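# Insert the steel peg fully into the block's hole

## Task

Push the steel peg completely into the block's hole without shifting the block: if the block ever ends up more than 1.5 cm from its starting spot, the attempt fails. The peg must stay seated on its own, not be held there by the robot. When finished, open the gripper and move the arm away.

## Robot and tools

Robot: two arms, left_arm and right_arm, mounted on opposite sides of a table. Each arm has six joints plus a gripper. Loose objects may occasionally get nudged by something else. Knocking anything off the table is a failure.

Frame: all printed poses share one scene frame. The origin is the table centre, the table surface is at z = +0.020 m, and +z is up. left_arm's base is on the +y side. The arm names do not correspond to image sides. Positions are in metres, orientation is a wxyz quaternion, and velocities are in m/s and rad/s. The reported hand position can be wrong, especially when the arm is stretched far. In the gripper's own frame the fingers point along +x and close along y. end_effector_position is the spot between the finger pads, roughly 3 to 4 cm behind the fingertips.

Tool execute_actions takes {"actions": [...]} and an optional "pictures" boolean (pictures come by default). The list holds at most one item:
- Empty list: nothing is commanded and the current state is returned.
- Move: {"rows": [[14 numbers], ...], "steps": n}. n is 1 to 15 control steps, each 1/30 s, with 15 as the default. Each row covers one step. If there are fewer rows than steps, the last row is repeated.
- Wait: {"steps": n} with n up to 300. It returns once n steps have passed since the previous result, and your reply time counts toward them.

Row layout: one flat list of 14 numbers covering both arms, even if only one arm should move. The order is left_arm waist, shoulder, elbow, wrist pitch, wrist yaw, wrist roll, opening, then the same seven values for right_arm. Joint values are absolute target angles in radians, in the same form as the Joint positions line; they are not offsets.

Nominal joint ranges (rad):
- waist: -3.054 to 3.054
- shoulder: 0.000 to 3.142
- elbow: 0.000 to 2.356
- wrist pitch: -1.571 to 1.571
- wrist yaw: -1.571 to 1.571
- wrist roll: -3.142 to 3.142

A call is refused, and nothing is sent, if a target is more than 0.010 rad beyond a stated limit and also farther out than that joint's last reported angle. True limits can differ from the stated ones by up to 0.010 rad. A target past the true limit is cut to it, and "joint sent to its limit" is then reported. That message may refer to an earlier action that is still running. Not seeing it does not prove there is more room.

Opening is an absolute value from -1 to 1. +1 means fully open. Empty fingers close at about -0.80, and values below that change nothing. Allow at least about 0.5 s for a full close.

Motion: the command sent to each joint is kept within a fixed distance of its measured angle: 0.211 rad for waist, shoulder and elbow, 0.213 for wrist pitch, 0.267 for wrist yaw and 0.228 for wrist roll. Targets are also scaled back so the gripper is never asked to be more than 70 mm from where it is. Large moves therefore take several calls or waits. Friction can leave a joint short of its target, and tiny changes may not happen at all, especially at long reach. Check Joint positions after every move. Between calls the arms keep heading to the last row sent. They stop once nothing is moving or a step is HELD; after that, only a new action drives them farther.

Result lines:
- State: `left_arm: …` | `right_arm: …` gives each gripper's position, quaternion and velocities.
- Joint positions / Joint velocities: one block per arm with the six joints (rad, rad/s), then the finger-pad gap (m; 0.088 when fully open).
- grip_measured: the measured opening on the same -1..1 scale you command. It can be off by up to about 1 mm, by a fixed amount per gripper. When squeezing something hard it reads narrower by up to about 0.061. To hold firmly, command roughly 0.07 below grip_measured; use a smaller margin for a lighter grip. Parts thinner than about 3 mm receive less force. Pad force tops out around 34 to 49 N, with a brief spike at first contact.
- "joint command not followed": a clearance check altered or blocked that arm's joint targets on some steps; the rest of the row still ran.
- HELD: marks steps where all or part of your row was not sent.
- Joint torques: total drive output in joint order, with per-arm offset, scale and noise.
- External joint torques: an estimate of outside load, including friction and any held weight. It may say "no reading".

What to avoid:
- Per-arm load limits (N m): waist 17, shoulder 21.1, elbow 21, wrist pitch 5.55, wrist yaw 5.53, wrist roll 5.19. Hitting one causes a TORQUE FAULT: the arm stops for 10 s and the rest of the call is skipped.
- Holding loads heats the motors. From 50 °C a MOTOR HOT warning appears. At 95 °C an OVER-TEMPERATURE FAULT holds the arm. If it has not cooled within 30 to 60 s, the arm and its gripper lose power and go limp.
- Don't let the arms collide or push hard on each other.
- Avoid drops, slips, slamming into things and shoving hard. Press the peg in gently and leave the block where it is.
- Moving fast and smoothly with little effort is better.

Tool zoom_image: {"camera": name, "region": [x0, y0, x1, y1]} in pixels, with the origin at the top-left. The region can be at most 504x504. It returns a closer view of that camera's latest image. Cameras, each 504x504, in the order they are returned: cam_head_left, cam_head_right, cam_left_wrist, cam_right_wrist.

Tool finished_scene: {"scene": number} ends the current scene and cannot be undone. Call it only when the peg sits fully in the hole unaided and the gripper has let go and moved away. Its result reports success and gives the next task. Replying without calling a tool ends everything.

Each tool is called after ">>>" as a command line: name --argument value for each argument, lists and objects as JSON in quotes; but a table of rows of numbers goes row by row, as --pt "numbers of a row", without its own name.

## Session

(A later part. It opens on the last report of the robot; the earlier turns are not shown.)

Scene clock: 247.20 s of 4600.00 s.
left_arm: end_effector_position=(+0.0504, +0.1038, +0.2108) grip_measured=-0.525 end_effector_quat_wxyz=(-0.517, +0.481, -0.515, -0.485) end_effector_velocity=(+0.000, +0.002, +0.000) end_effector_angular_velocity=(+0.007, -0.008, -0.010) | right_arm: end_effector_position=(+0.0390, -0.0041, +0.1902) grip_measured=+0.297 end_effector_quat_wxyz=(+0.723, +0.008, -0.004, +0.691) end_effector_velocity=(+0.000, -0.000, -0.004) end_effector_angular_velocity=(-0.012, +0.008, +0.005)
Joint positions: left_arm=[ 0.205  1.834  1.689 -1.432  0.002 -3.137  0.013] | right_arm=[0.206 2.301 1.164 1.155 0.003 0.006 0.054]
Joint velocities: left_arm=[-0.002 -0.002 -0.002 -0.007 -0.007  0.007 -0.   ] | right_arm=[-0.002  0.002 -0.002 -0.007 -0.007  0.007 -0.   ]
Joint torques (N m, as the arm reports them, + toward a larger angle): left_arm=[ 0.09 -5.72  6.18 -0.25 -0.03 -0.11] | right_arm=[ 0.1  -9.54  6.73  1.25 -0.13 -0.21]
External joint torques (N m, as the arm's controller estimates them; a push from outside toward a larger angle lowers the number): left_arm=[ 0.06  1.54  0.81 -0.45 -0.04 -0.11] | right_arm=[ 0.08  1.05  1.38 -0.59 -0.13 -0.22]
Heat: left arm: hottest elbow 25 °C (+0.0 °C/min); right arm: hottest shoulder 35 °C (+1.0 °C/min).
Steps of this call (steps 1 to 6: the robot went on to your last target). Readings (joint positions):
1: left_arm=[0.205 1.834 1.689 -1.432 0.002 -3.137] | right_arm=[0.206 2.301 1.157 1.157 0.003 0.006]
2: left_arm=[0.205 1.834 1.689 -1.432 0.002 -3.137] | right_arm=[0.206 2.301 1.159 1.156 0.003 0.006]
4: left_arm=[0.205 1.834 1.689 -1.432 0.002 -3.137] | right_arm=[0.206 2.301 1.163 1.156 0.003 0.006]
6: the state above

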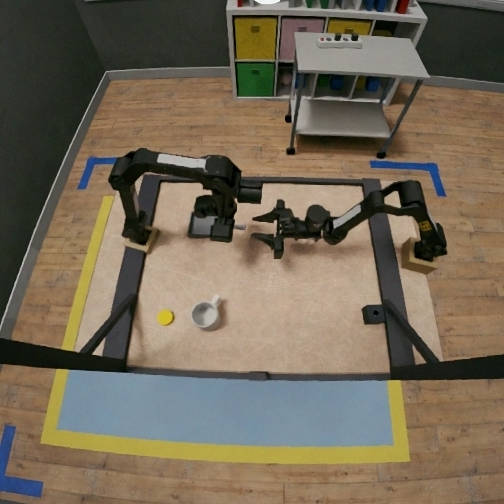

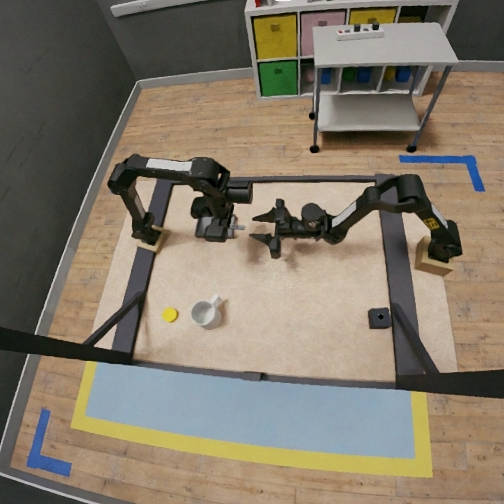

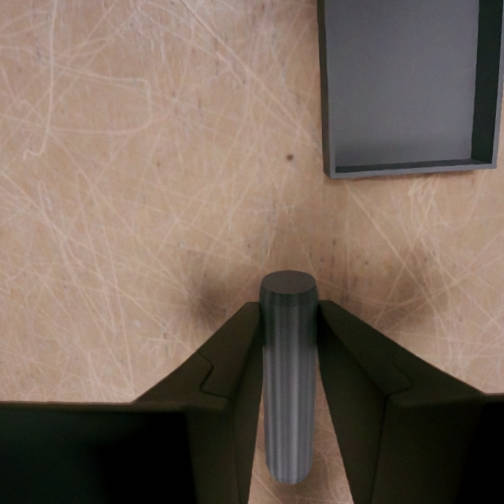

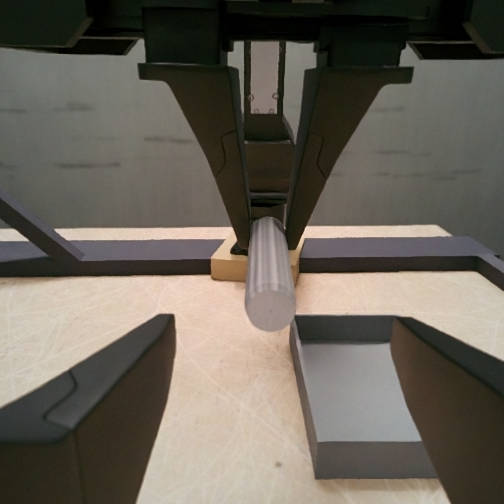

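>>> execute_actions --actions '[{"rows":[[0.206,1.843,1.706,-1.434,0,-3.14,-0.62,0.212,2.338,1.195,1.14,0,0,0.15],[0.206,1.843,1.706,-1.434,0,-3.14,-0.62,0.213,2.35,1.22,1.125,0,0,0.15],[0.206,1.843,1.706,-1.434,0,-3.14,-0.62,0.213,2.362,1.245,1.11,0,0,0.15],[0.206,1.843,1.706,-1.434,0,-3.14,-0.62,0.213,2.374,1.27,1.09,0,0,0.15],[0.206,1.843,1.706,-1.434,0,-3.14,-0.62,0.213,2.386,1.295,1.075,0,0,0.15],[0.206,1.843,1.706,-1.434,0,-3.14,-0.62,0.213,2.398,1.32,1.06,0,0,0.15],[0.206,1.843,1.706,-1.434,0,-3.14,-0.62,0.213,2.41,1.345,1.045,0,0,0.15],[0.206,1.843,1.706,-1.434,0,-3.14,-0.62,0.213,2.42,1.37,1.03,0,0,0.15],[0.206,1.843,1.706,-1.434,0,-3.14,-0.62,0.213,2.43,1.395,1.012,0,0,0.15],[0.206,1.843,1.706,-1.434,0,-3.14,-0.62,0.213,2.438,1.42,0.998,0,0,0.15]],"steps":15}]' --pictures false

>>> execute_actions --actions '[{"steps":8}]'

Scene clock: 270.10 s of 4600.00 s.
left_arm: end_effector_position=(+0.0504, +0.1038, +0.2108) grip_measured=-0.525 end_effector_quat_wxyz=(-0.517, +0.481, -0.515, -0.485) end_effector_velocity=(-0.002, +0.006, +0.000) end_effector_angular_velocity=(+0.022, +0.006, +0.005) | right_arm: end_effector_position=(+0.0383, +0.0408, +0.1885) grip_measured=+0.154 end_effector_quat_wxyz=(+0.722, +0.003, +0.002, +0.692) end_effector_velocity=(+0.001, +0.018, +0.026) end_effector_angular_velocity=(+0.046, -0.009, +0.005)
Joint positions: left_arm=[ 0.205  1.834  1.689 -1.432  0.002 -3.137  0.013] | right_arm=[0.21  2.411 1.404 1.008 0.003 0.006 0.047]
Joint velocities: left_arm=[-0.002 -0.002 -0.002 -0.022  0.007 -0.007 -0.   ] | right_arm=[-0.002  0.007  0.105 -0.051 -0.007 -0.007 -0.   ]
Joint torques (N m, as the arm reports them, + toward a larger angle): left_arm=[ 0.11 -5.8   6.21 -0.25 -0.02 -0.11] | right_arm=[  0.28 -10.58   7.04   1.23  -0.14  -0.2 ]
External joint torques (N m, as the arm's controller estimates them; a push from outside toward a larger angle lowers the number): left_arm=[ 0.08  1.47  0.86 -0.43 -0.03 -0.11] | right_arm=[ 0.28  1.15  1.22 -0.6  -0.14 -0.21]
Heat: left arm: hottest elbow 26 °C (+1.0 °C/min); right arm: hottest shoulder 37 °C (+3.0 °C/min).
Steps of this call (steps 1 to 30: the robot went on to your last target; steps 31 to 90: nothing new was sent; then 19.40 s passed at rest; steps 91 to 105: all 15 steps of this action). Readings (joint positions):
91: left_arm=[0.205 1.834 1.689 -1.432 0.002 -3.137] | right_arm=[0.207 2.304 1.166 1.153 0.003 0.006]
92: left_arm=[0.205 1.834 1.689 -1.432 0.002 -3.137] | right_arm=[0.207 2.308 1.174 1.149 0.003 0.006]
94: left_arm=[0.205 1.834 1.689 -1.432 0.002 -3.137] | right_arm=[0.208 2.325 1.209 1.128 0.003 0.006]
98: left_arm=[0.205 1.834 1.689 -1.432 0.002 -3.137] | right_arm=[0.210 2.369 1.300 1.071 0.003 0.006]
105: the state above

Scene clock: 270.37 s of 4600.00 s.
left_arm: end_effector_position=(+0.0504, +0.1038, +0.2108) grip_measured=-0.525 end_effector_quat_wxyz=(-0.517, +0.481, -0.515, -0.485) end_effector_velocity=(-0.001, +0.002, +0.000) end_effector_angular_velocity=(+0.007, -0.008, -0.000) | right_arm: end_effector_position=(+0.0384, +0.0420, +0.1888) grip_measured=+0.153 end_effector_quat_wxyz=(+0.722, +0.002, +0.002, +0.692) end_effector_velocity=(-0.000, +0.000, -0.005) end_effector_angular_velocity=(-0.013, -0.007, -0.005)
Joint positions: left_arm=[ 0.205  1.834  1.689 -1.432  0.002 -3.137  0.013] | right_arm=[0.21  2.413 1.411 1.002 0.003 0.006 0.047]
Joint velocities: left_arm=[-0.007 -0.002 -0.002 -0.007 -0.007 -0.007 -0.   ] | right_arm=[ 0.002  0.007  0.002 -0.007  0.007 -0.007 -0.   ]
Joint torques (N m, as the arm reports them, + toward a larger angle): left_arm=[ 0.12 -5.76  6.22 -0.25 -0.02 -0.12] | right_arm=[  0.25 -10.57   7.34   1.3   -0.14  -0.2 ]
External joint torques (N m, as the arm's controller estimates them; a push from outside toward a larger angle lowers the number): left_arm=[ 0.2   1.53  0.83 -0.46 -0.04 -0.12] | right_arm=[ 0.18  1.27  1.39 -0.55 -0.14 -0.21]
Heat: left arm: hottest elbow 26 °C (+1.0 °C/min); right arm: hottest shoulder 37 °C (+3.0 °C/min).
Steps of this call (steps 1 to 8: the robot went on to your last target). Readings (joint positions):
1: left_arm=[0.205 1.834 1.689 -1.432 0.002 -3.137] | right_arm=[0.210 2.411 1.407 1.006 0.003 0.006]
2: left_arm=[0.205 1.834 1.689 -1.432 0.002 -3.137] | right_arm=[0.210 2.411 1.408 1.005 0.003 0.006]
4: left_arm=[0.205 1.834 1.689 -1.432 0.002 -3.137] | right_arm=[0.210 2.411 1.410 1.004 0.003 0.006]
8: the state above

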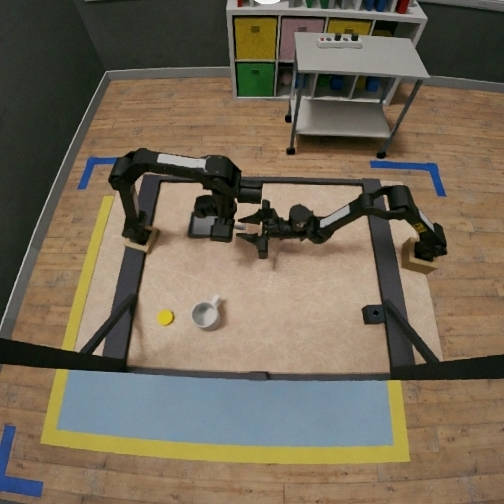

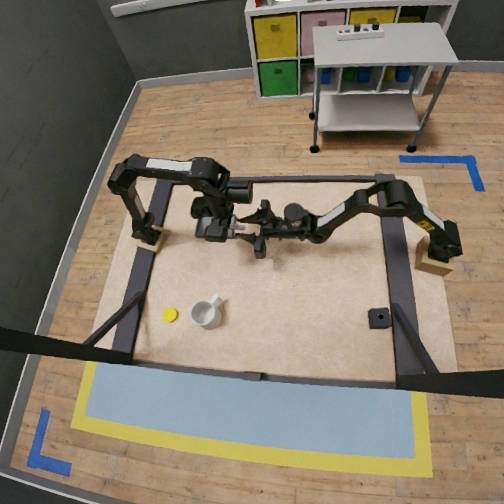

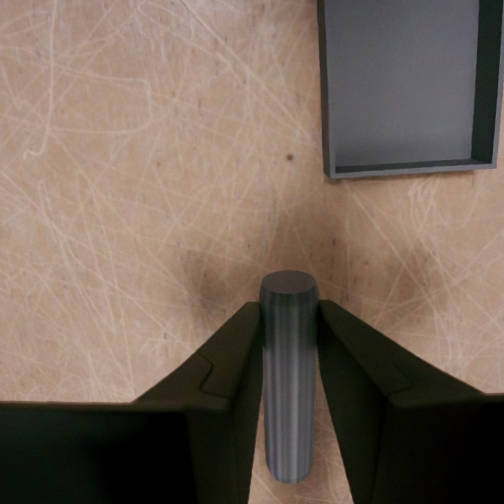

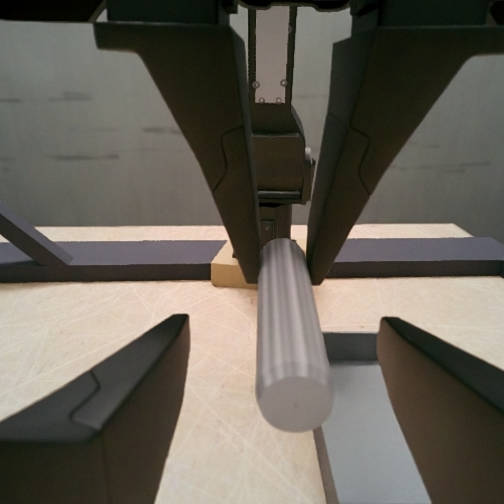

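>>> zoom_image --camera "cam_head_right" --region '[200, 190, 290, 260]'

>>> zoom_image --camera "cam_right_wrist" --region '[150, 220, 504, 504]'

Region (200, 190, 290, 260) of cam_head_right's 504x504 image, scaled by 5.600, with more detail than that image has.

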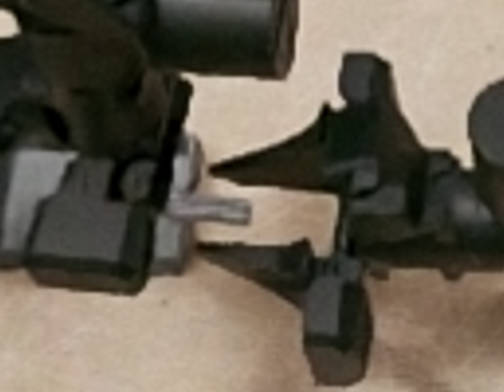

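Region (150, 220, 504, 504) of cam_right_wrist's 504x504 image, scaled by 1.424, with more detail than that image has; it fills the top 404 rows of this view, and the rest is white.

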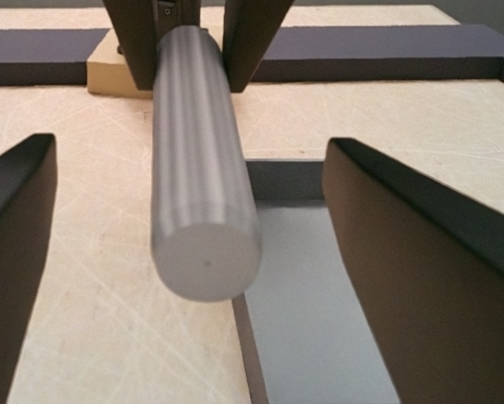

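>>> execute_actions --actions '[{"rows":[[0.206,1.843,1.706,-1.434,0,-3.14,-0.62,0.204,2.454,1.42,1.022,0,0,-0.2]],"steps":15}]'

Scene clock: 308.10 s of 4600.00 s.
left_arm: end_effector_position=(+0.0504, +0.1038, +0.2108) grip_measured=-0.525 end_effector_quat_wxyz=(-0.517, +0.481, -0.515, -0.485) end_effector_velocity=(-0.002, +0.006, +0.000) end_effector_angular_velocity=(+0.022, +0.006, +0.005) | right_arm: end_effector_position=(+0.0405, +0.0423, +0.1827) grip_measured=-0.195 end_effector_quat_wxyz=(+0.723, +0.003, +0.001, +0.691) end_effector_velocity=(+0.003, +0.000, +0.004) end_effector_angular_velocity=(+0.003, +0.007, -0.010)
Joint positions: left_arm=[ 0.205  1.834  1.689 -1.432  0.002 -3.137  0.013] | right_arm=[0.207 2.431 1.413 1.02  0.003 0.006 0.029]
Joint velocities: left_arm=[-0.002 -0.002 -0.002 -0.022  0.007 -0.007 -0.   ] | right_arm=[-0.002 -0.007  0.002 -0.007  0.007  0.007 -0.001]
Joint torques (N m, as the arm reports them, + toward a larger angle): left_arm=[ 0.09 -5.78  6.19 -0.26 -0.03 -0.11] | right_arm=[ -0.25 -10.95   6.93   1.63  -0.13  -0.2 ]
External joint torques (N m, as the arm's controller estimates them; a push from outside toward a larger angle lowers the number): left_arm=[ 0.12  1.49  0.83 -0.44 -0.05 -0.11] | right_arm=[-0.23  0.99  0.99 -0.24 -0.13 -0.21]
Heat: left arm: hottest elbow 27 °C (+2.0 °C/min); right arm: hottest shoulder 40 °C (+5.0 °C/min).
Steps of this call (steps 1 to 15: the robot went on to your last target; steps 16 to 90: nothing new was sent; then 34.23 s passed at rest; steps 91 to 105: all 15 steps of this action). Readings (joint positions):
91: left_arm=[0.205 1.834 1.689 -1.432 0.002 -3.137] | right_arm=[0.210 2.415 1.411 1.002 0.003 0.006]
92: left_arm=[0.205 1.834 1.689 -1.432 0.002 -3.137] | right_arm=[0.210 2.418 1.412 1.008 0.003 0.006]
94: left_arm=[0.205 1.834 1.689 -1.432 0.002 -3.137] | right_arm=[0.210 2.423 1.413 1.014 0.003 0.006]
98: left_arm=[0.205 1.834 1.689 -1.432 0.002 -3.137] | right_arm=[0.207 2.431 1.413 1.018 0.003 0.006]
105: the state above

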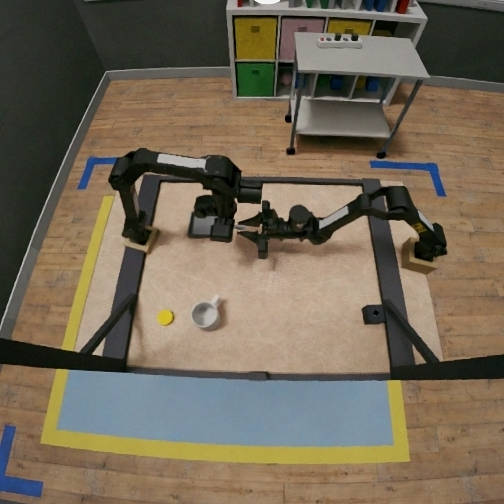

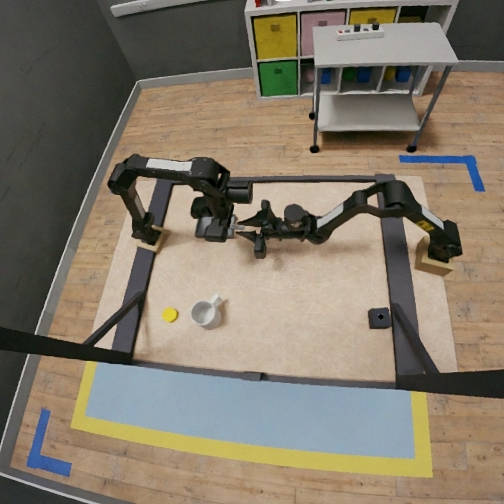

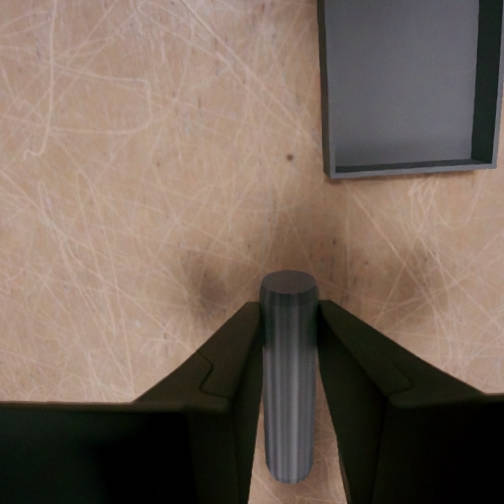

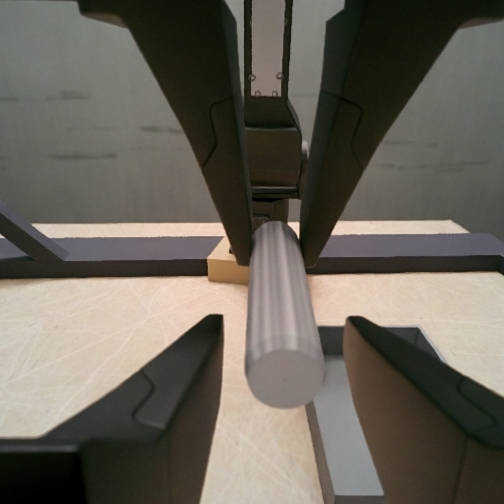

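Centered. Close right, then release left.

>>> execute_actions --actions '[{"rows":[[0.206,1.843,1.706,-1.434,0,-3.14,-0.62,0.204,2.454,1.42,1.022,0,0,-0.3],[0.206,1.843,1.706,-1.434,0,-3.14,-0.62,0.204,2.454,1.42,1.022,0,0,-0.38],[0.206,1.843,1.706,-1.434,0,-3.14,-0.62,0.204,2.454,1.42,1.022,0,0,-0.44],[0.206,1.843,1.706,-1.434,0,-3.14,-0.62,0.204,2.454,1.42,1.022,0,0,-0.48],[0.206,1.843,1.706,-1.434,0,-3.14,-0.62,0.204,2.454,1.42,1.022,0,0,-0.52],[0.206,1.843,1.706,-1.434,0,-3.14,-0.62,0.204,2.454,1.42,1.022,0,0,-0.56],[0.206,1.843,1.706,-1.434,0,-3.14,-0.62,0.204,2.454,1.42,1.022,0,0,-0.62]],"steps":15}]'

Scene clock: 314.40 s of 4600.00 s.
left_arm: end_effector_position=(+0.0510, +0.1041, +0.2108) grip_measured=-0.525 end_effector_quat_wxyz=(-0.518, +0.482, -0.513, -0.485) end_effector_velocity=(+0.003, +0.002, +0.000) end_effector_angular_velocity=(+0.006, -0.022, +0.005) | right_arm: end_effector_position=(+0.0401, +0.0423, +0.1827) grip_measured=-0.538 end_effector_quat_wxyz=(+0.722, +0.003, +0.001, +0.692) end_effector_velocity=(+0.000, +0.000, -0.002) end_effector_angular_velocity=(-0.008, -0.007, +0.005)
Joint positions: left_arm=[ 0.206  1.834  1.689 -1.434 -0.001 -3.139  0.013] | right_arm=[0.207 2.431 1.413 1.02  0.001 0.006 0.013]
Joint velocities: left_arm=[-0.002 -0.002 -0.002 -0.007 -0.022 -0.007 -0.   ] | right_arm=[-0.002  0.002  0.002 -0.007 -0.007 -0.007 -0.   ]
Joint torques (N m, as the arm reports them, + toward a larger angle): left_arm=[ 0.08 -5.77  6.19 -0.19  0.06 -0.06] | right_arm=[ -0.29 -10.88   7.07   1.63  -0.02  -0.19]
External joint torques (N m, as the arm's controller estimates them; a push from outside toward a larger angle lowers the number): left_arm=[ 0.08  1.45  0.81 -0.4   0.05 -0.06] | right_arm=[-0.29  0.94  1.19 -0.21 -0.02 -0.2 ]
Heat: left arm: hottest elbow 28 °C (+2.0 °C/min); right arm: hottest shoulder 40 °C (+4.1 °C/min).
Steps of this call (steps 1 to 15: the robot went on to your last target; steps 16 to 90: nothing new was sent; then 2.80 s passed at rest; steps 91 to 105: all 15 steps of this action). Readings (joint positions):
91: left_arm=[0.205 1.834 1.689 -1.432 0.002 -3.137] | right_arm=[0.207 2.431 1.413 1.020 0.003 0.006]
92: left_arm=[0.205 1.834 1.689 -1.432 0.002 -3.137] | right_arm=[0.207 2.431 1.413 1.020 0.003 0.006]
94: left_arm=[0.205 1.834 1.689 -1.432 0.002 -3.137] | right_arm=[0.207 2.431 1.413 1.020 0.003 0.006]
98: left_arm=[0.206 1.834 1.689 -1.434 -0.001 -3.139] | right_arm=[0.207 2.431 1.413 1.020 0.001 0.006]
105: the state above

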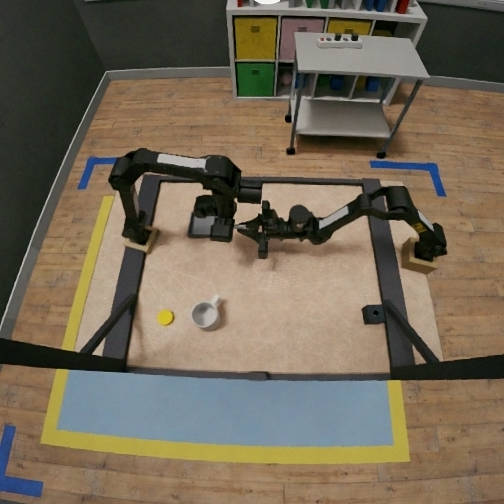

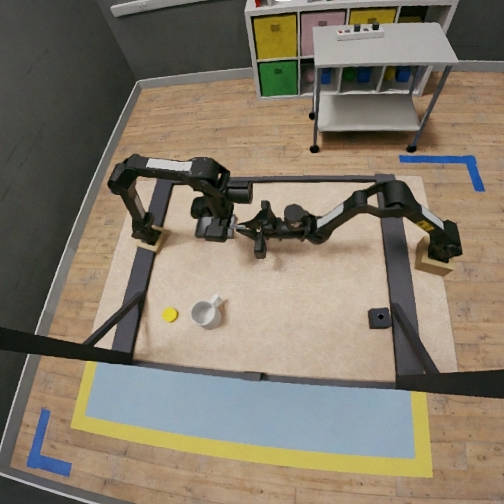

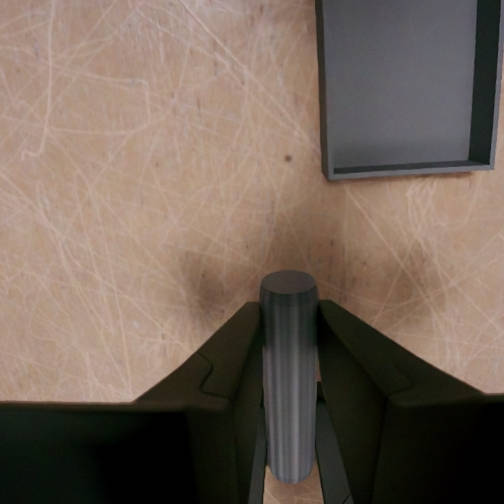

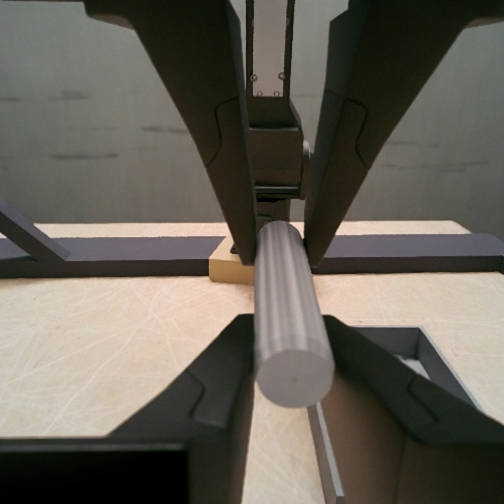

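>>> execute_actions --actions '[{"rows":[[0.206,1.843,1.706,-1.434,0,-3.14,-0.3,0.204,2.454,1.42,1.022,0,0,-0.62],[0.206,1.843,1.706,-1.434,0,-3.14,0.0,0.204,2.454,1.42,1.022,0,0,-0.62],[0.206,1.843,1.706,-1.434,0,-3.14,0.2,0.204,2.454,1.42,1.022,0,0,-0.62],[0.206,1.843,1.706,-1.434,0,-3.14,0.2,0.204,2.45,1.42,1.022,0,0,-0.62],[0.206,1.843,1.706,-1.434,0,-3.14,0.2,0.204,2.43,1.41,1.022,0,0,-0.62],[0.206,1.843,1.706,-1.434,0,-3.14,0.2,0.204,2.40,1.38,1.03,0,0,-0.62],[0.206,1.843,1.706,-1.434,0,-3.14,0.2,0.204,2.38,1.34,1.05,0,0,-0.62],[0.206,1.843,1.706,-1.434,0,-3.14,0.2,0.204,2.36,1.3,1.07,0,0,-0.62],[0.206,1.843,1.706,-1.434,0,-3.14,0.2,0.204,2.34,1.26,1.09,0,0,-0.62],[0.206,1.843,1.706,-1.434,0,-3.14,0.2,0.204,2.31,1.22,1.1,0,0,-0.62],[0.206,1.843,1.706,-1.434,0,-3.14,0.2,0.204,2.28,1.18,1.1,0,0,-0.62],[0.206,1.843,1.706,-1.434,0,-3.14,0.2,0.204,2.24,1.15,1.08,0,0,-0.62],[0.206,1.843,1.706,-1.434,0,-3.14,0.2,0.204,2.2,1.13,1.05,0,0,-0.62],[0.206,1.843,1.706,-1.434,0,-3.14,0.2,0.204,2.15,1.12,1.0,0,0,-0.62],[0.206,1.843,1.706,-1.434,0,-3.14,0.2,0.204,2.1,1.12,0.95,0,0,-0.62]],"steps":15}]' --pictures false

>>> execute_actions --actions '[{"rows":[[0.206,1.8,1.65,-1.4,0,-3.0,0.2,0.25,2.05,1.13,0.9,0,0,-0.62],[0.2,1.76,1.58,-1.35,0,-2.9,0.2,0.3,2.0,1.14,0.84,0,-0.03,-0.62],[0.18,1.72,1.5,-1.3,0,-2.8,0.2,0.35,1.95,1.15,0.78,0,-0.06,-0.62],[0.16,1.7,1.42,-1.25,0,0,0.2,0.4,1.9,1.16,0.72,0,-0.09,-0.62],[0.14,1.7,1.35,-1.2,0,0,0.2,0.45,1.85,1.17,0.66,0,-0.12,-0.62],[0.12,1.7,1.3,-1.15,0,0,0.2,0.5,1.8,1.18,0.6,0,-0.15,-0.62],[0.1,1.7,1.25,-1.1,0,0,0.2,0.55,1.75,1.19,0.54,0,-0.18,-0.62],[0.08,1.7,1.2,-1.05,0,0,0.2,0.6,1.71,1.2,0.48,0,-0.21,-0.62],[0.06,1.7,1.2,-1.0,0,0,0.2,0.65,1.68,1.21,0.42,0,-0.24,-0.62],[0.04,1.7,1.2,-0.95,0,0,0.2,0.7,1.678,1.21,0.36,0,-0.27,-0.62],[0.02,1.7,1.2,-0.9,0,0,0.2,0.75,1.678,1.21,0.3,0,-0.3,-0.62],[0.0,1.7,1.2,-0.85,0,0,0.2,0.8,1.678,1.21,0.24,0,-0.33,-0.62],[-0.02,1.7,1.2,-0.8,0,0,0.2,0.85,1.678,1.21,0.18,0,-0.36,-0.62],[-0.04,1.7,1.2,-0.75,0,0,0.2,0.9,1.678,1.21,0.12,0,-0.4,-0.62],[-0.06,1.7,1.2,0.5,0,0,0.2,1.068,1.678,1.21,-1.088,0,-0.435,-0.62]],"steps":15}]' --pictures false

>>> execute_actions --actions '[{"steps":22}]' --pictures false

>>> execute_actions --actions '[{"rows":[[-0.06,1.975,0.845,1.12,0,0,0.2,1.068,1.678,1.21,-1.088,0,-0.435,-0.62]],"steps":15}]' --pictures false

>>> execute_actions --actions '[{"steps":12}]'

Scene clock: 349.73 s of 4600.00 s.
left_arm: end_effector_position=(+0.0510, +0.1033, +0.2117) grip_measured=+0.192 end_effector_quat_wxyz=(-0.517, +0.483, -0.514, -0.484) end_effector_velocity=(+0.000, -0.001, +0.000) end_effector_angular_velocity=(-0.008, -0.007, +0.005) | right_arm: end_effector_position=(+0.0381, -0.0057, +0.1883) grip_measured=-0.538 end_effector_quat_wxyz=(+0.722, -0.021, +0.026, +0.692) end_effector_velocity=(-0.003, -0.131, +0.186) end_effector_angular_velocity=(-0.472, -0.017, -0.007)
Joint positions: left_arm=[ 0.206  1.834  1.693 -1.434 -0.001 -3.139  0.048] | right_arm=[0.207 2.25  1.159 1.023 0.001 0.006 0.013]
Joint velocities: left_arm=[-0.002 -0.002 -0.002  0.007 -0.007 -0.007  0.002] | right_arm=[-0.002 -1.15  -0.559 -1.062  0.007 -0.037 -0.   ]
Joint torques (N m, as the arm reports them, + toward a larger angle): left_arm=[ 0.08 -5.77  5.87 -0.17  0.06 -0.04] | right_arm=[ -0.27 -18.49   6.49   2.09  -0.04  -0.19]
External joint torques (N m, as the arm's controller estimates them; a push from outside toward a larger angle lowers the number): left_arm=[ 0.09  1.52  0.49 -0.37  0.05 -0.04] | right_arm=[-0.26 -5.62 -0.84 -0.27 -0.04 -0.2 ]
Heat: left arm: hottest elbow 28 °C (+1.0 °C/min); right arm: hottest shoulder 42 °C (+4.0 °C/min).
Steps of this call (steps 1 to 15: the robot went on to your last target; steps 16 to 90: nothing new was sent; then 31.83 s passed at rest; steps 91 to 105: all 15 steps of this action). Readings (joint positions):
91: left_arm=[0.206 1.834 1.689 -1.434 -0.001 -3.139] | right_arm=[0.207 2.431 1.413 1.020 0.001 0.006]
92: left_arm=[0.206 1.834 1.689 -1.434 -0.001 -3.139] | right_arm=[0.207 2.431 1.413 1.021 0.001 0.006]
94: left_arm=[0.206 1.834 1.691 -1.434 -0.001 -3.139] | right_arm=[0.207 2.432 1.413 1.021 0.001 0.006]
98: left_arm=[0.206 1.834 1.693 -1.434 -0.001 -3.139] | right_arm=[0.207 2.420 1.381 1.033 0.001 0.006]
105: the state above

Scene clock: 350.23 s of 4600.00 s.
left_arm: end_effector_position=(-0.0231, +0.1006, +0.1354) grip_measured=+0.197 end_effector_quat_wxyz=(-0.649, +0.218, -0.727, -0.063) end_effector_velocity=(-0.303, -0.324, +0.098) end_effector_angular_velocity=(-1.920, +0.043, -2.436) | right_arm: end_effector_position=(-0.1503, -0.0665, +0.3242) grip_measured=-0.538 end_effector_quat_wxyz=(+0.580, -0.109, -0.078, +0.804) end_effector_velocity=(-0.453, -0.255, +0.173) end_effector_angular_velocity=(+0.075, -1.028, +1.034)
Joint positions: left_arm=[-0.005  1.71   1.212 -0.827 -0.001 -2.244  0.049] | right_arm=[ 0.563  1.822  1.175  0.561  0.005 -0.255  0.013]
Joint velocities: left_arm=[-0.584 -0.002 -0.007  1.868 -0.007  1.912 -0.   ] | right_arm=[ 0.955 -0.691  0.085 -1.018  0.007 -1.004 -0.   ]
Joint torques (N m, as the arm reports them, + toward a larger angle): left_arm=[-0.68 -7.25  4.11  0.4   0.02  0.12] | right_arm=[  0.59 -12.55   8.96   1.46  -0.1   -0.2 ]
External joint torques (N m, as the arm's controller estimates them; a push from outside toward a larger angle lowers the number): left_arm=[-0.49 -0.09 -2.19 -0.41  0.04  0.11] | right_arm=[ 0.26 -3.86  2.28 -0.33 -0.07 -0.22]
Heat: left arm: hottest elbow 28 °C (+1.0 °C/min); right arm: hottest shoulder 42 °C (+4.0 °C/min).
Steps of this call (steps 1 to 15: all 15 steps of this action). Readings (joint positions):
1: left_arm=[0.206 1.833 1.690 -1.430 -0.001 -3.119] | right_arm=[0.208 2.211 1.145 0.988 0.001 0.006]
2: left_arm=[0.206 1.824 1.674 -1.410 -0.001 -3.065] | right_arm=[0.213 2.174 1.140 0.953 0.003 0.003]
4: left_arm=[0.200 1.782 1.589 -1.342 -0.001 -2.938] | right_arm=[0.242 2.105 1.141 0.898 0.005 -0.017]
8: left_arm=[0.136 1.711 1.370 -1.172 -0.001 -2.685] | right_arm=[0.351 1.987 1.156 0.778 0.005 -0.080]
15: the state above

Scene clock: 350.97 s of 4600.00 s.
left_arm: end_effector_position=(-0.0943, -0.0494, +0.3336) grip_measured=+0.197 end_effector_quat_wxyz=(+0.541, -0.219, +0.352, -0.732) end_effector_velocity=(-0.002, +0.003, +0.190) end_effector_angular_velocity=(-1.349, -1.528, -0.116) | right_arm: end_effector_position=(-0.2838, -0.2972, +0.1961) grip_measured=-0.538 end_effector_quat_wxyz=(+0.212, -0.519, +0.007, +0.828) end_effector_velocity=(+0.243, -0.227, -0.191) end_effector_angular_velocity=(-1.201, -1.281, +0.008)
Joint positions: left_arm=[-0.059  1.709  1.211  0.437  0.    -0.853  0.049] | right_arm=[ 1.068  1.698  1.199 -0.542 -0.003 -0.429  0.013]
Joint velocities: left_arm=[-0.007 -0.066 -0.002  0.725 -0.007  1.883 -0.   ] | right_arm=[-0.002 -0.012 -0.002 -1.766 -0.007 -0.007  0.   ]
Joint torques (N m, as the arm reports them, + toward a larger angle): left_arm=[-0.06 -7.59  4.85  1.01  0.01  0.15] | right_arm=[ -0.12 -11.48   8.37   0.81   0.06  -0.19]
External joint torques (N m, as the arm's controller estimates them; a push from outside toward a larger angle lowers the number): left_arm=[ 0.   -0.19 -1.58 -0.56  0.01  0.11] | right_arm=[-0.36 -3.63  1.59 -0.44  0.12 -0.21]
Heat: left arm: hottest elbow 28 °C (+1.0 °C/min); right arm: hottest shoulder 42 °C (+3.0 °C/min).
Steps of this call (steps 1 to 22: the robot went on to your last target). Readings (joint positions):
1: left_arm=[-0.023 1.710 1.212 -0.765 -0.001 -2.181] | right_arm=[0.596 1.800 1.178 0.528 0.005 -0.286]
2: left_arm=[-0.039 1.710 1.212 -0.705 -0.001 -2.117] | right_arm=[0.630 1.780 1.182 0.492 0.005 -0.311]
4: left_arm=[-0.056 1.710 1.211 -0.588 0.000 -1.991] | right_arm=[0.704 1.746 1.189 0.416 0.005 -0.352]
8: left_arm=[-0.059 1.710 1.211 -0.351 0.000 -1.738] | right_arm=[0.863 1.711 1.197 0.259 0.005 -0.397]
22: the state above

Scene clock: 351.47 s of 4600.00 s.
left_arm: end_effector_position=(-0.0890, -0.0334, +0.1763) grip_measured=+0.197 end_effector_quat_wxyz=(+0.584, -0.012, +0.099, -0.806) end_effector_velocity=(-0.001, +0.005, +0.160) end_effector_angular_velocity=(-1.412, -1.500, -0.192) | right_arm: end_effector_position=(-0.2020, -0.3736, +0.1679) grip_measured=-0.538 end_effector_quat_wxyz=(+0.112, -0.698, +0.115, +0.698) end_effector_velocity=(+0.006, -0.006, +0.000) end_effector_angular_velocity=(-0.030, -0.022, +0.020)
Joint positions: left_arm=[-0.059  1.977  0.852  1.028  0.    -0.176  0.049] | right_arm=[ 1.068  1.691  1.199 -1.08  -0.003 -0.429  0.013]
Joint velocities: left_arm=[-0.002  0.027 -0.12   1.004  0.007  1.883 -0.   ] | right_arm=[-0.002 -0.002 -0.002 -0.037 -0.007 -0.022 -0.   ]
Joint torques (N m, as the arm reports them, + toward a larger angle): left_arm=[-0.08 -8.    4.81  1.74  0.01  0.14] | right_arm=[-0.04 -9.44  7.4  -0.13  0.05 -0.21]
External joint torques (N m, as the arm's controller estimates them; a push from outside toward a larger angle lowers the number): left_arm=[-0.06  1.77 -1.71 -0.4   0.01  0.12] | right_arm=[-0.02 -2.82  1.59 -0.48  0.09 -0.21]
Heat: left arm: hottest elbow 28 °C (+1.0 °C/min); right arm: hottest shoulder 42 °C (+3.0 °C/min).
Steps of this call (steps 1 to 15: all 15 steps of this action). Readings (joint positions):
1: left_arm=[-0.059 1.714 1.203 0.468 0.000 -0.810] | right_arm=[1.068 1.697 1.199 -0.601 -0.003 -0.429]
2: left_arm=[-0.059 1.723 1.188 0.509 0.000 -0.784] | right_arm=[1.068 1.697 1.199 -0.660 -0.003 -0.429]
4: left_arm=[-0.059 1.753 1.152 0.563 0.000 -0.724] | right_arm=[1.068 1.696 1.199 -0.778 -0.003 -0.429]
8: left_arm=[-0.059 1.854 1.041 0.679 0.000 -0.594] | right_arm=[1.068 1.695 1.199 -1.001 -0.003 -0.429]
15: the state above

Scene clock: 351.87 s of 4600.00 s.
left_arm: end_effector_position=(-0.0891, -0.0339, +0.1974) grip_measured=+0.197 end_effector_quat_wxyz=(+0.583, -0.000, +0.003, -0.812) end_effector_velocity=(-0.002, +0.001, -0.004) end_effector_angular_velocity=(+0.009, -0.011, -0.010) | right_arm: end_effector_position=(-0.2012, -0.3744, +0.1679) grip_measured=-0.538 end_effector_quat_wxyz=(+0.111, -0.699, +0.116, +0.697) end_effector_velocity=(+0.001, +0.002, +0.000) end_effector_angular_velocity=(+0.010, +0.000, +0.005)
Joint positions: left_arm=[-0.059  1.973  0.85   1.12   0.    -0.005  0.049] | right_arm=[ 1.068  1.691  1.199 -1.085 -0.003 -0.429  0.013]
Joint velocities: left_arm=[-0.002  0.002 -0.002 -0.007  0.007  0.007  0.   ] | right_arm=[-0.002 -0.002 -0.002  0.007  0.007 -0.007 -0.   ]
Joint torques (N m, as the arm reports them, + toward a larger angle): left_arm=[-0.05 -6.87  3.87  1.16  0.01  0.08] | right_arm=[ 0.01 -9.45  7.47 -0.15  0.06 -0.2 ]
External joint torques (N m, as the arm's controller estimates them; a push from outside toward a larger angle lowers the number): left_arm=[-0.03  1.03 -1.2  -0.55  0.    0.07] | right_arm=[ 0.01 -2.78  1.72 -0.48  0.1  -0.2 ]
Heat: left arm: hottest elbow 28 °C (+1.0 °C/min); right arm: hottest shoulder 42 °C (+3.0 °C/min).
Steps of this call (steps 1 to 12: the robot went on to your last target). Readings (joint positions):
1: left_arm=[-0.059 1.977 0.851 1.059 0.000 -0.121] | right_arm=[1.068 1.691 1.199 -1.080 -0.003 -0.429]
2: left_arm=[-0.059 1.976 0.851 1.086 0.000 -0.083] | right_arm=[1.068 1.691 1.199 -1.082 -0.003 -0.429]
4: left_arm=[-0.059 1.973 0.851 1.107 0.000 -0.040] | right_arm=[1.068 1.691 1.199 -1.084 -0.003 -0.429]
8: left_arm=[-0.059 1.973 0.850 1.111 0.000 -0.011] | right_arm=[1.068 1.691 1.199 -1.085 -0.003 -0.429]
12: the state above

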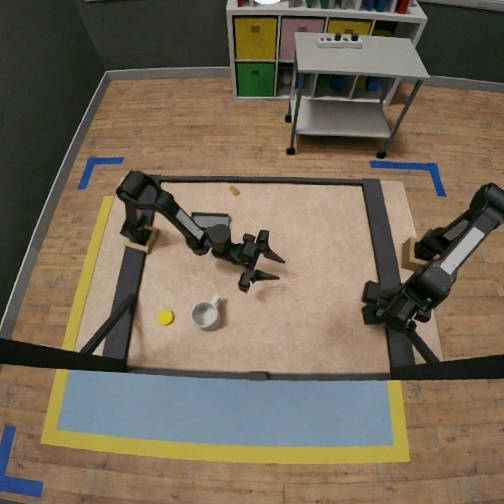

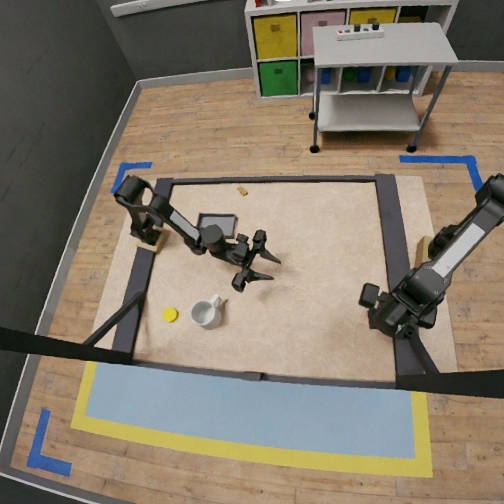

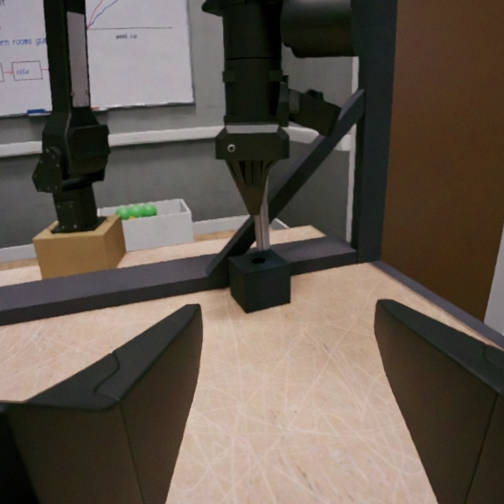

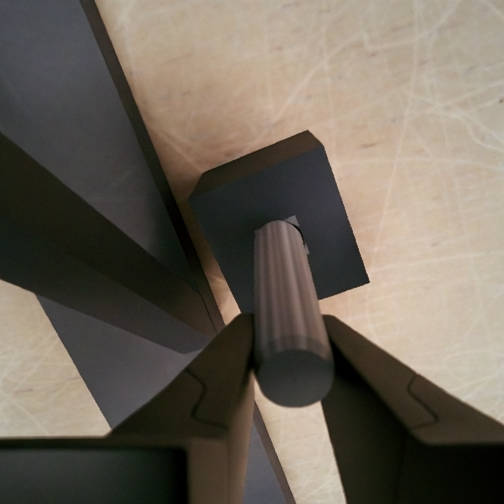

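>>> zoom_image --camera "cam_left_wrist" --region '[200, 130, 320, 320]'

>>> zoom_image --camera "cam_right_wrist" --region '[220, 180, 360, 320]'

Region (200, 130, 320, 320) of cam_left_wrist's 504x504 image, scaled by 2.653, with more detail than that image has; it fills the left 318 columns of this view, and the rest is white.

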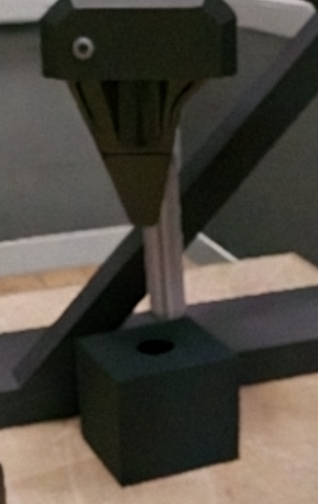

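Region (220, 180, 360, 320) of cam_right_wrist's 504x504 image, scaled by 3.600, with more detail than that image has.

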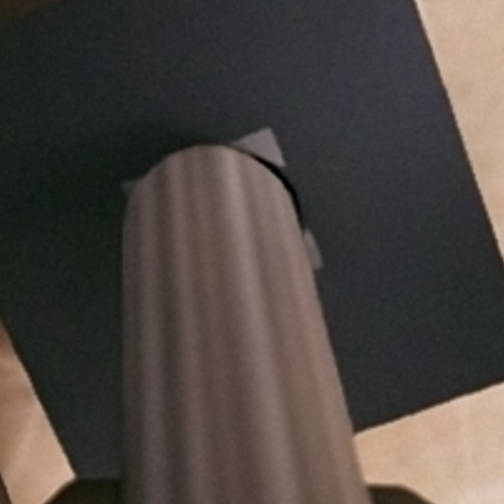

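>>> zoom_image --camera "cam_left_wrist" --region '[225, 170, 300, 320]'

Region (225, 170, 300, 320) of cam_left_wrist's 504x504 image, scaled by 3.360, with more detail than that image has.

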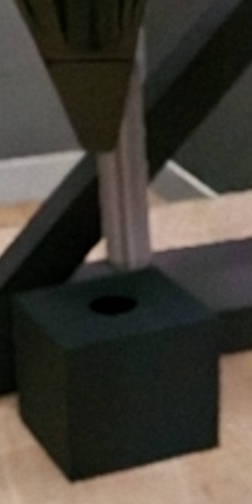

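>>> execute_actions --actions '[{"rows":[[-0.06,1.975,0.845,1.12,0,0,0.2,1.061,1.717,1.182,-1.086,0.013,-0.435,-0.62]],"steps":15}]'

>>> zoom_image --camera "cam_left_wrist" --region '[225, 170, 300, 320]'

>>> zoom_image --camera "cam_right_wrist" --region '[220, 180, 360, 320]'

Scene clock: 390.53 s of 4600.00 s.
left_arm: end_effector_position=(-0.0891, -0.0339, +0.1973) grip_measured=+0.197 end_effector_quat_wxyz=(+0.583, +0.001, +0.002, -0.812) end_effector_velocity=(+0.002, -0.000, -0.001) end_effector_angular_velocity=(+0.014, +0.018, +0.020) | right_arm: end_effector_position=(-0.1979, -0.3736, +0.1631) grip_measured=-0.538 end_effector_quat_wxyz=(+0.112, -0.707, +0.117, +0.689) end_effector_velocity=(+0.000, -0.001, -0.002) end_effector_angular_velocity=(-0.007, +0.003, +0.005)
Joint positions: left_arm=[-0.059  1.973  0.85   1.119  0.    -0.003  0.049] | right_arm=[ 1.064  1.704  1.193 -1.085  0.009 -0.429  0.013]
Joint velocities: left_arm=[-0.002 -0.002 -0.002 -0.007 -0.022 -0.022 -0.   ] | right_arm=[-0.002  0.002 -0.007  0.007 -0.007 -0.007 -0.   ]
Joint torques (N m, as the arm reports them, + toward a larger angle): left_arm=[-0.06 -7.1   3.87  1.18  0.02  0.1 ] | right_arm=[-0.27 -6.11  4.91 -0.08  0.15 -0.22]
External joint torques (N m, as the arm's controller estimates them; a push from outside toward a larger angle lowers the number): left_arm=[-0.07  0.75 -1.14 -0.51  0.02  0.09] | right_arm=[-0.27  0.58 -0.76 -0.37  0.17 -0.22]
Heat: left arm: hottest wrist pitch 29 °C (+1.0 °C/min); right arm: hottest shoulder 40 °C (-1.0 °C/min).
Steps of this call (steps 1 to 30: the robot went on to your last target; steps 31 to 90: nothing new was sent; then 35.17 s passed at rest; steps 91 to 105: all 15 steps of this action). Readings (joint positions):
91: left_arm=[-0.059 1.973 0.850 1.119 0.000 -0.003] | right_arm=[1.068 1.691 1.199 -1.085 -0.002 -0.429]
92: left_arm=[-0.059 1.973 0.850 1.119 0.000 -0.003] | right_arm=[1.068 1.693 1.199 -1.085 0.001 -0.429]
94: left_arm=[-0.059 1.973 0.850 1.119 0.000 -0.003] | right_arm=[1.066 1.696 1.198 -1.085 0.006 -0.429]
98: left_arm=[-0.059 1.973 0.850 1.119 0.000 -0.003] | right_arm=[1.064 1.703 1.194 -1.085 0.008 -0.429]
105: the state above

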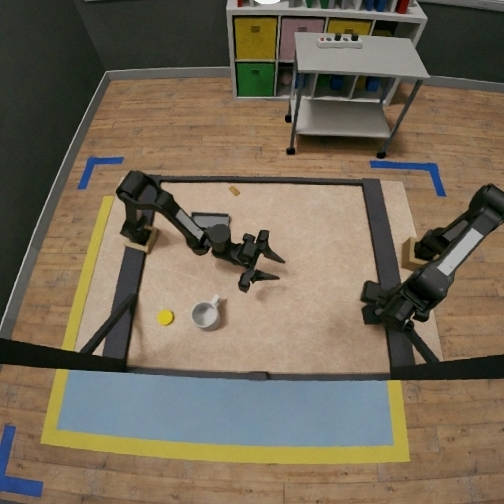

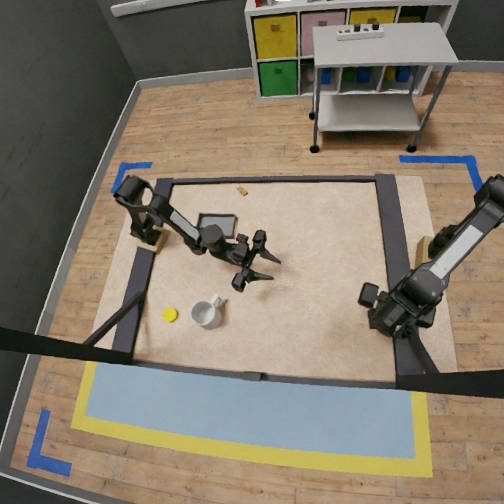

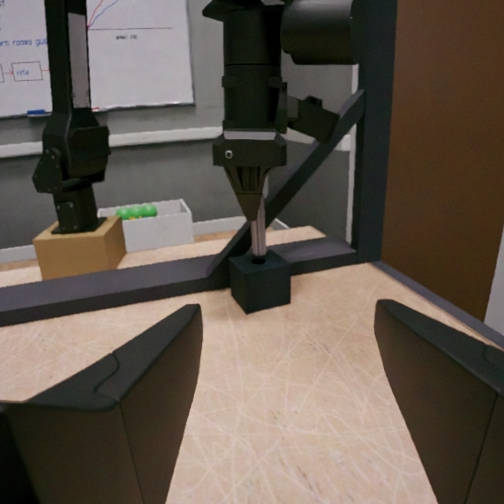

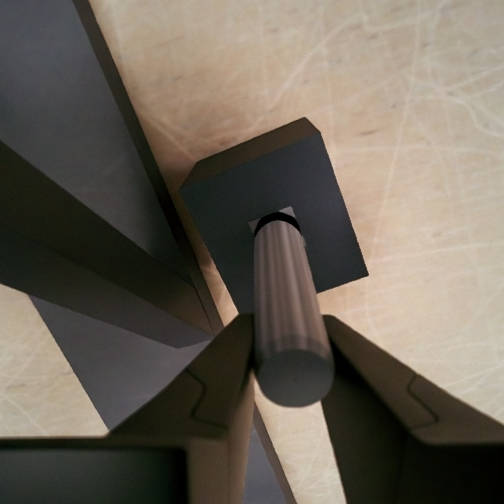

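Region (225, 170, 300, 320) of cam_left_wrist's 504x504 image, scaled by 3.360, with more detail than that image has.

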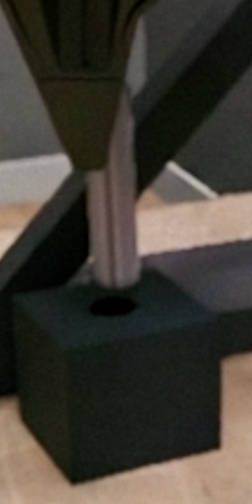

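Region (220, 180, 360, 320) of cam_right_wrist's 504x504 image, scaled by 3.600, with more detail than that image has.

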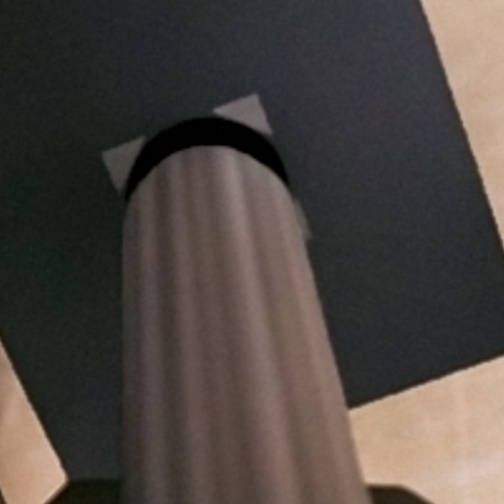

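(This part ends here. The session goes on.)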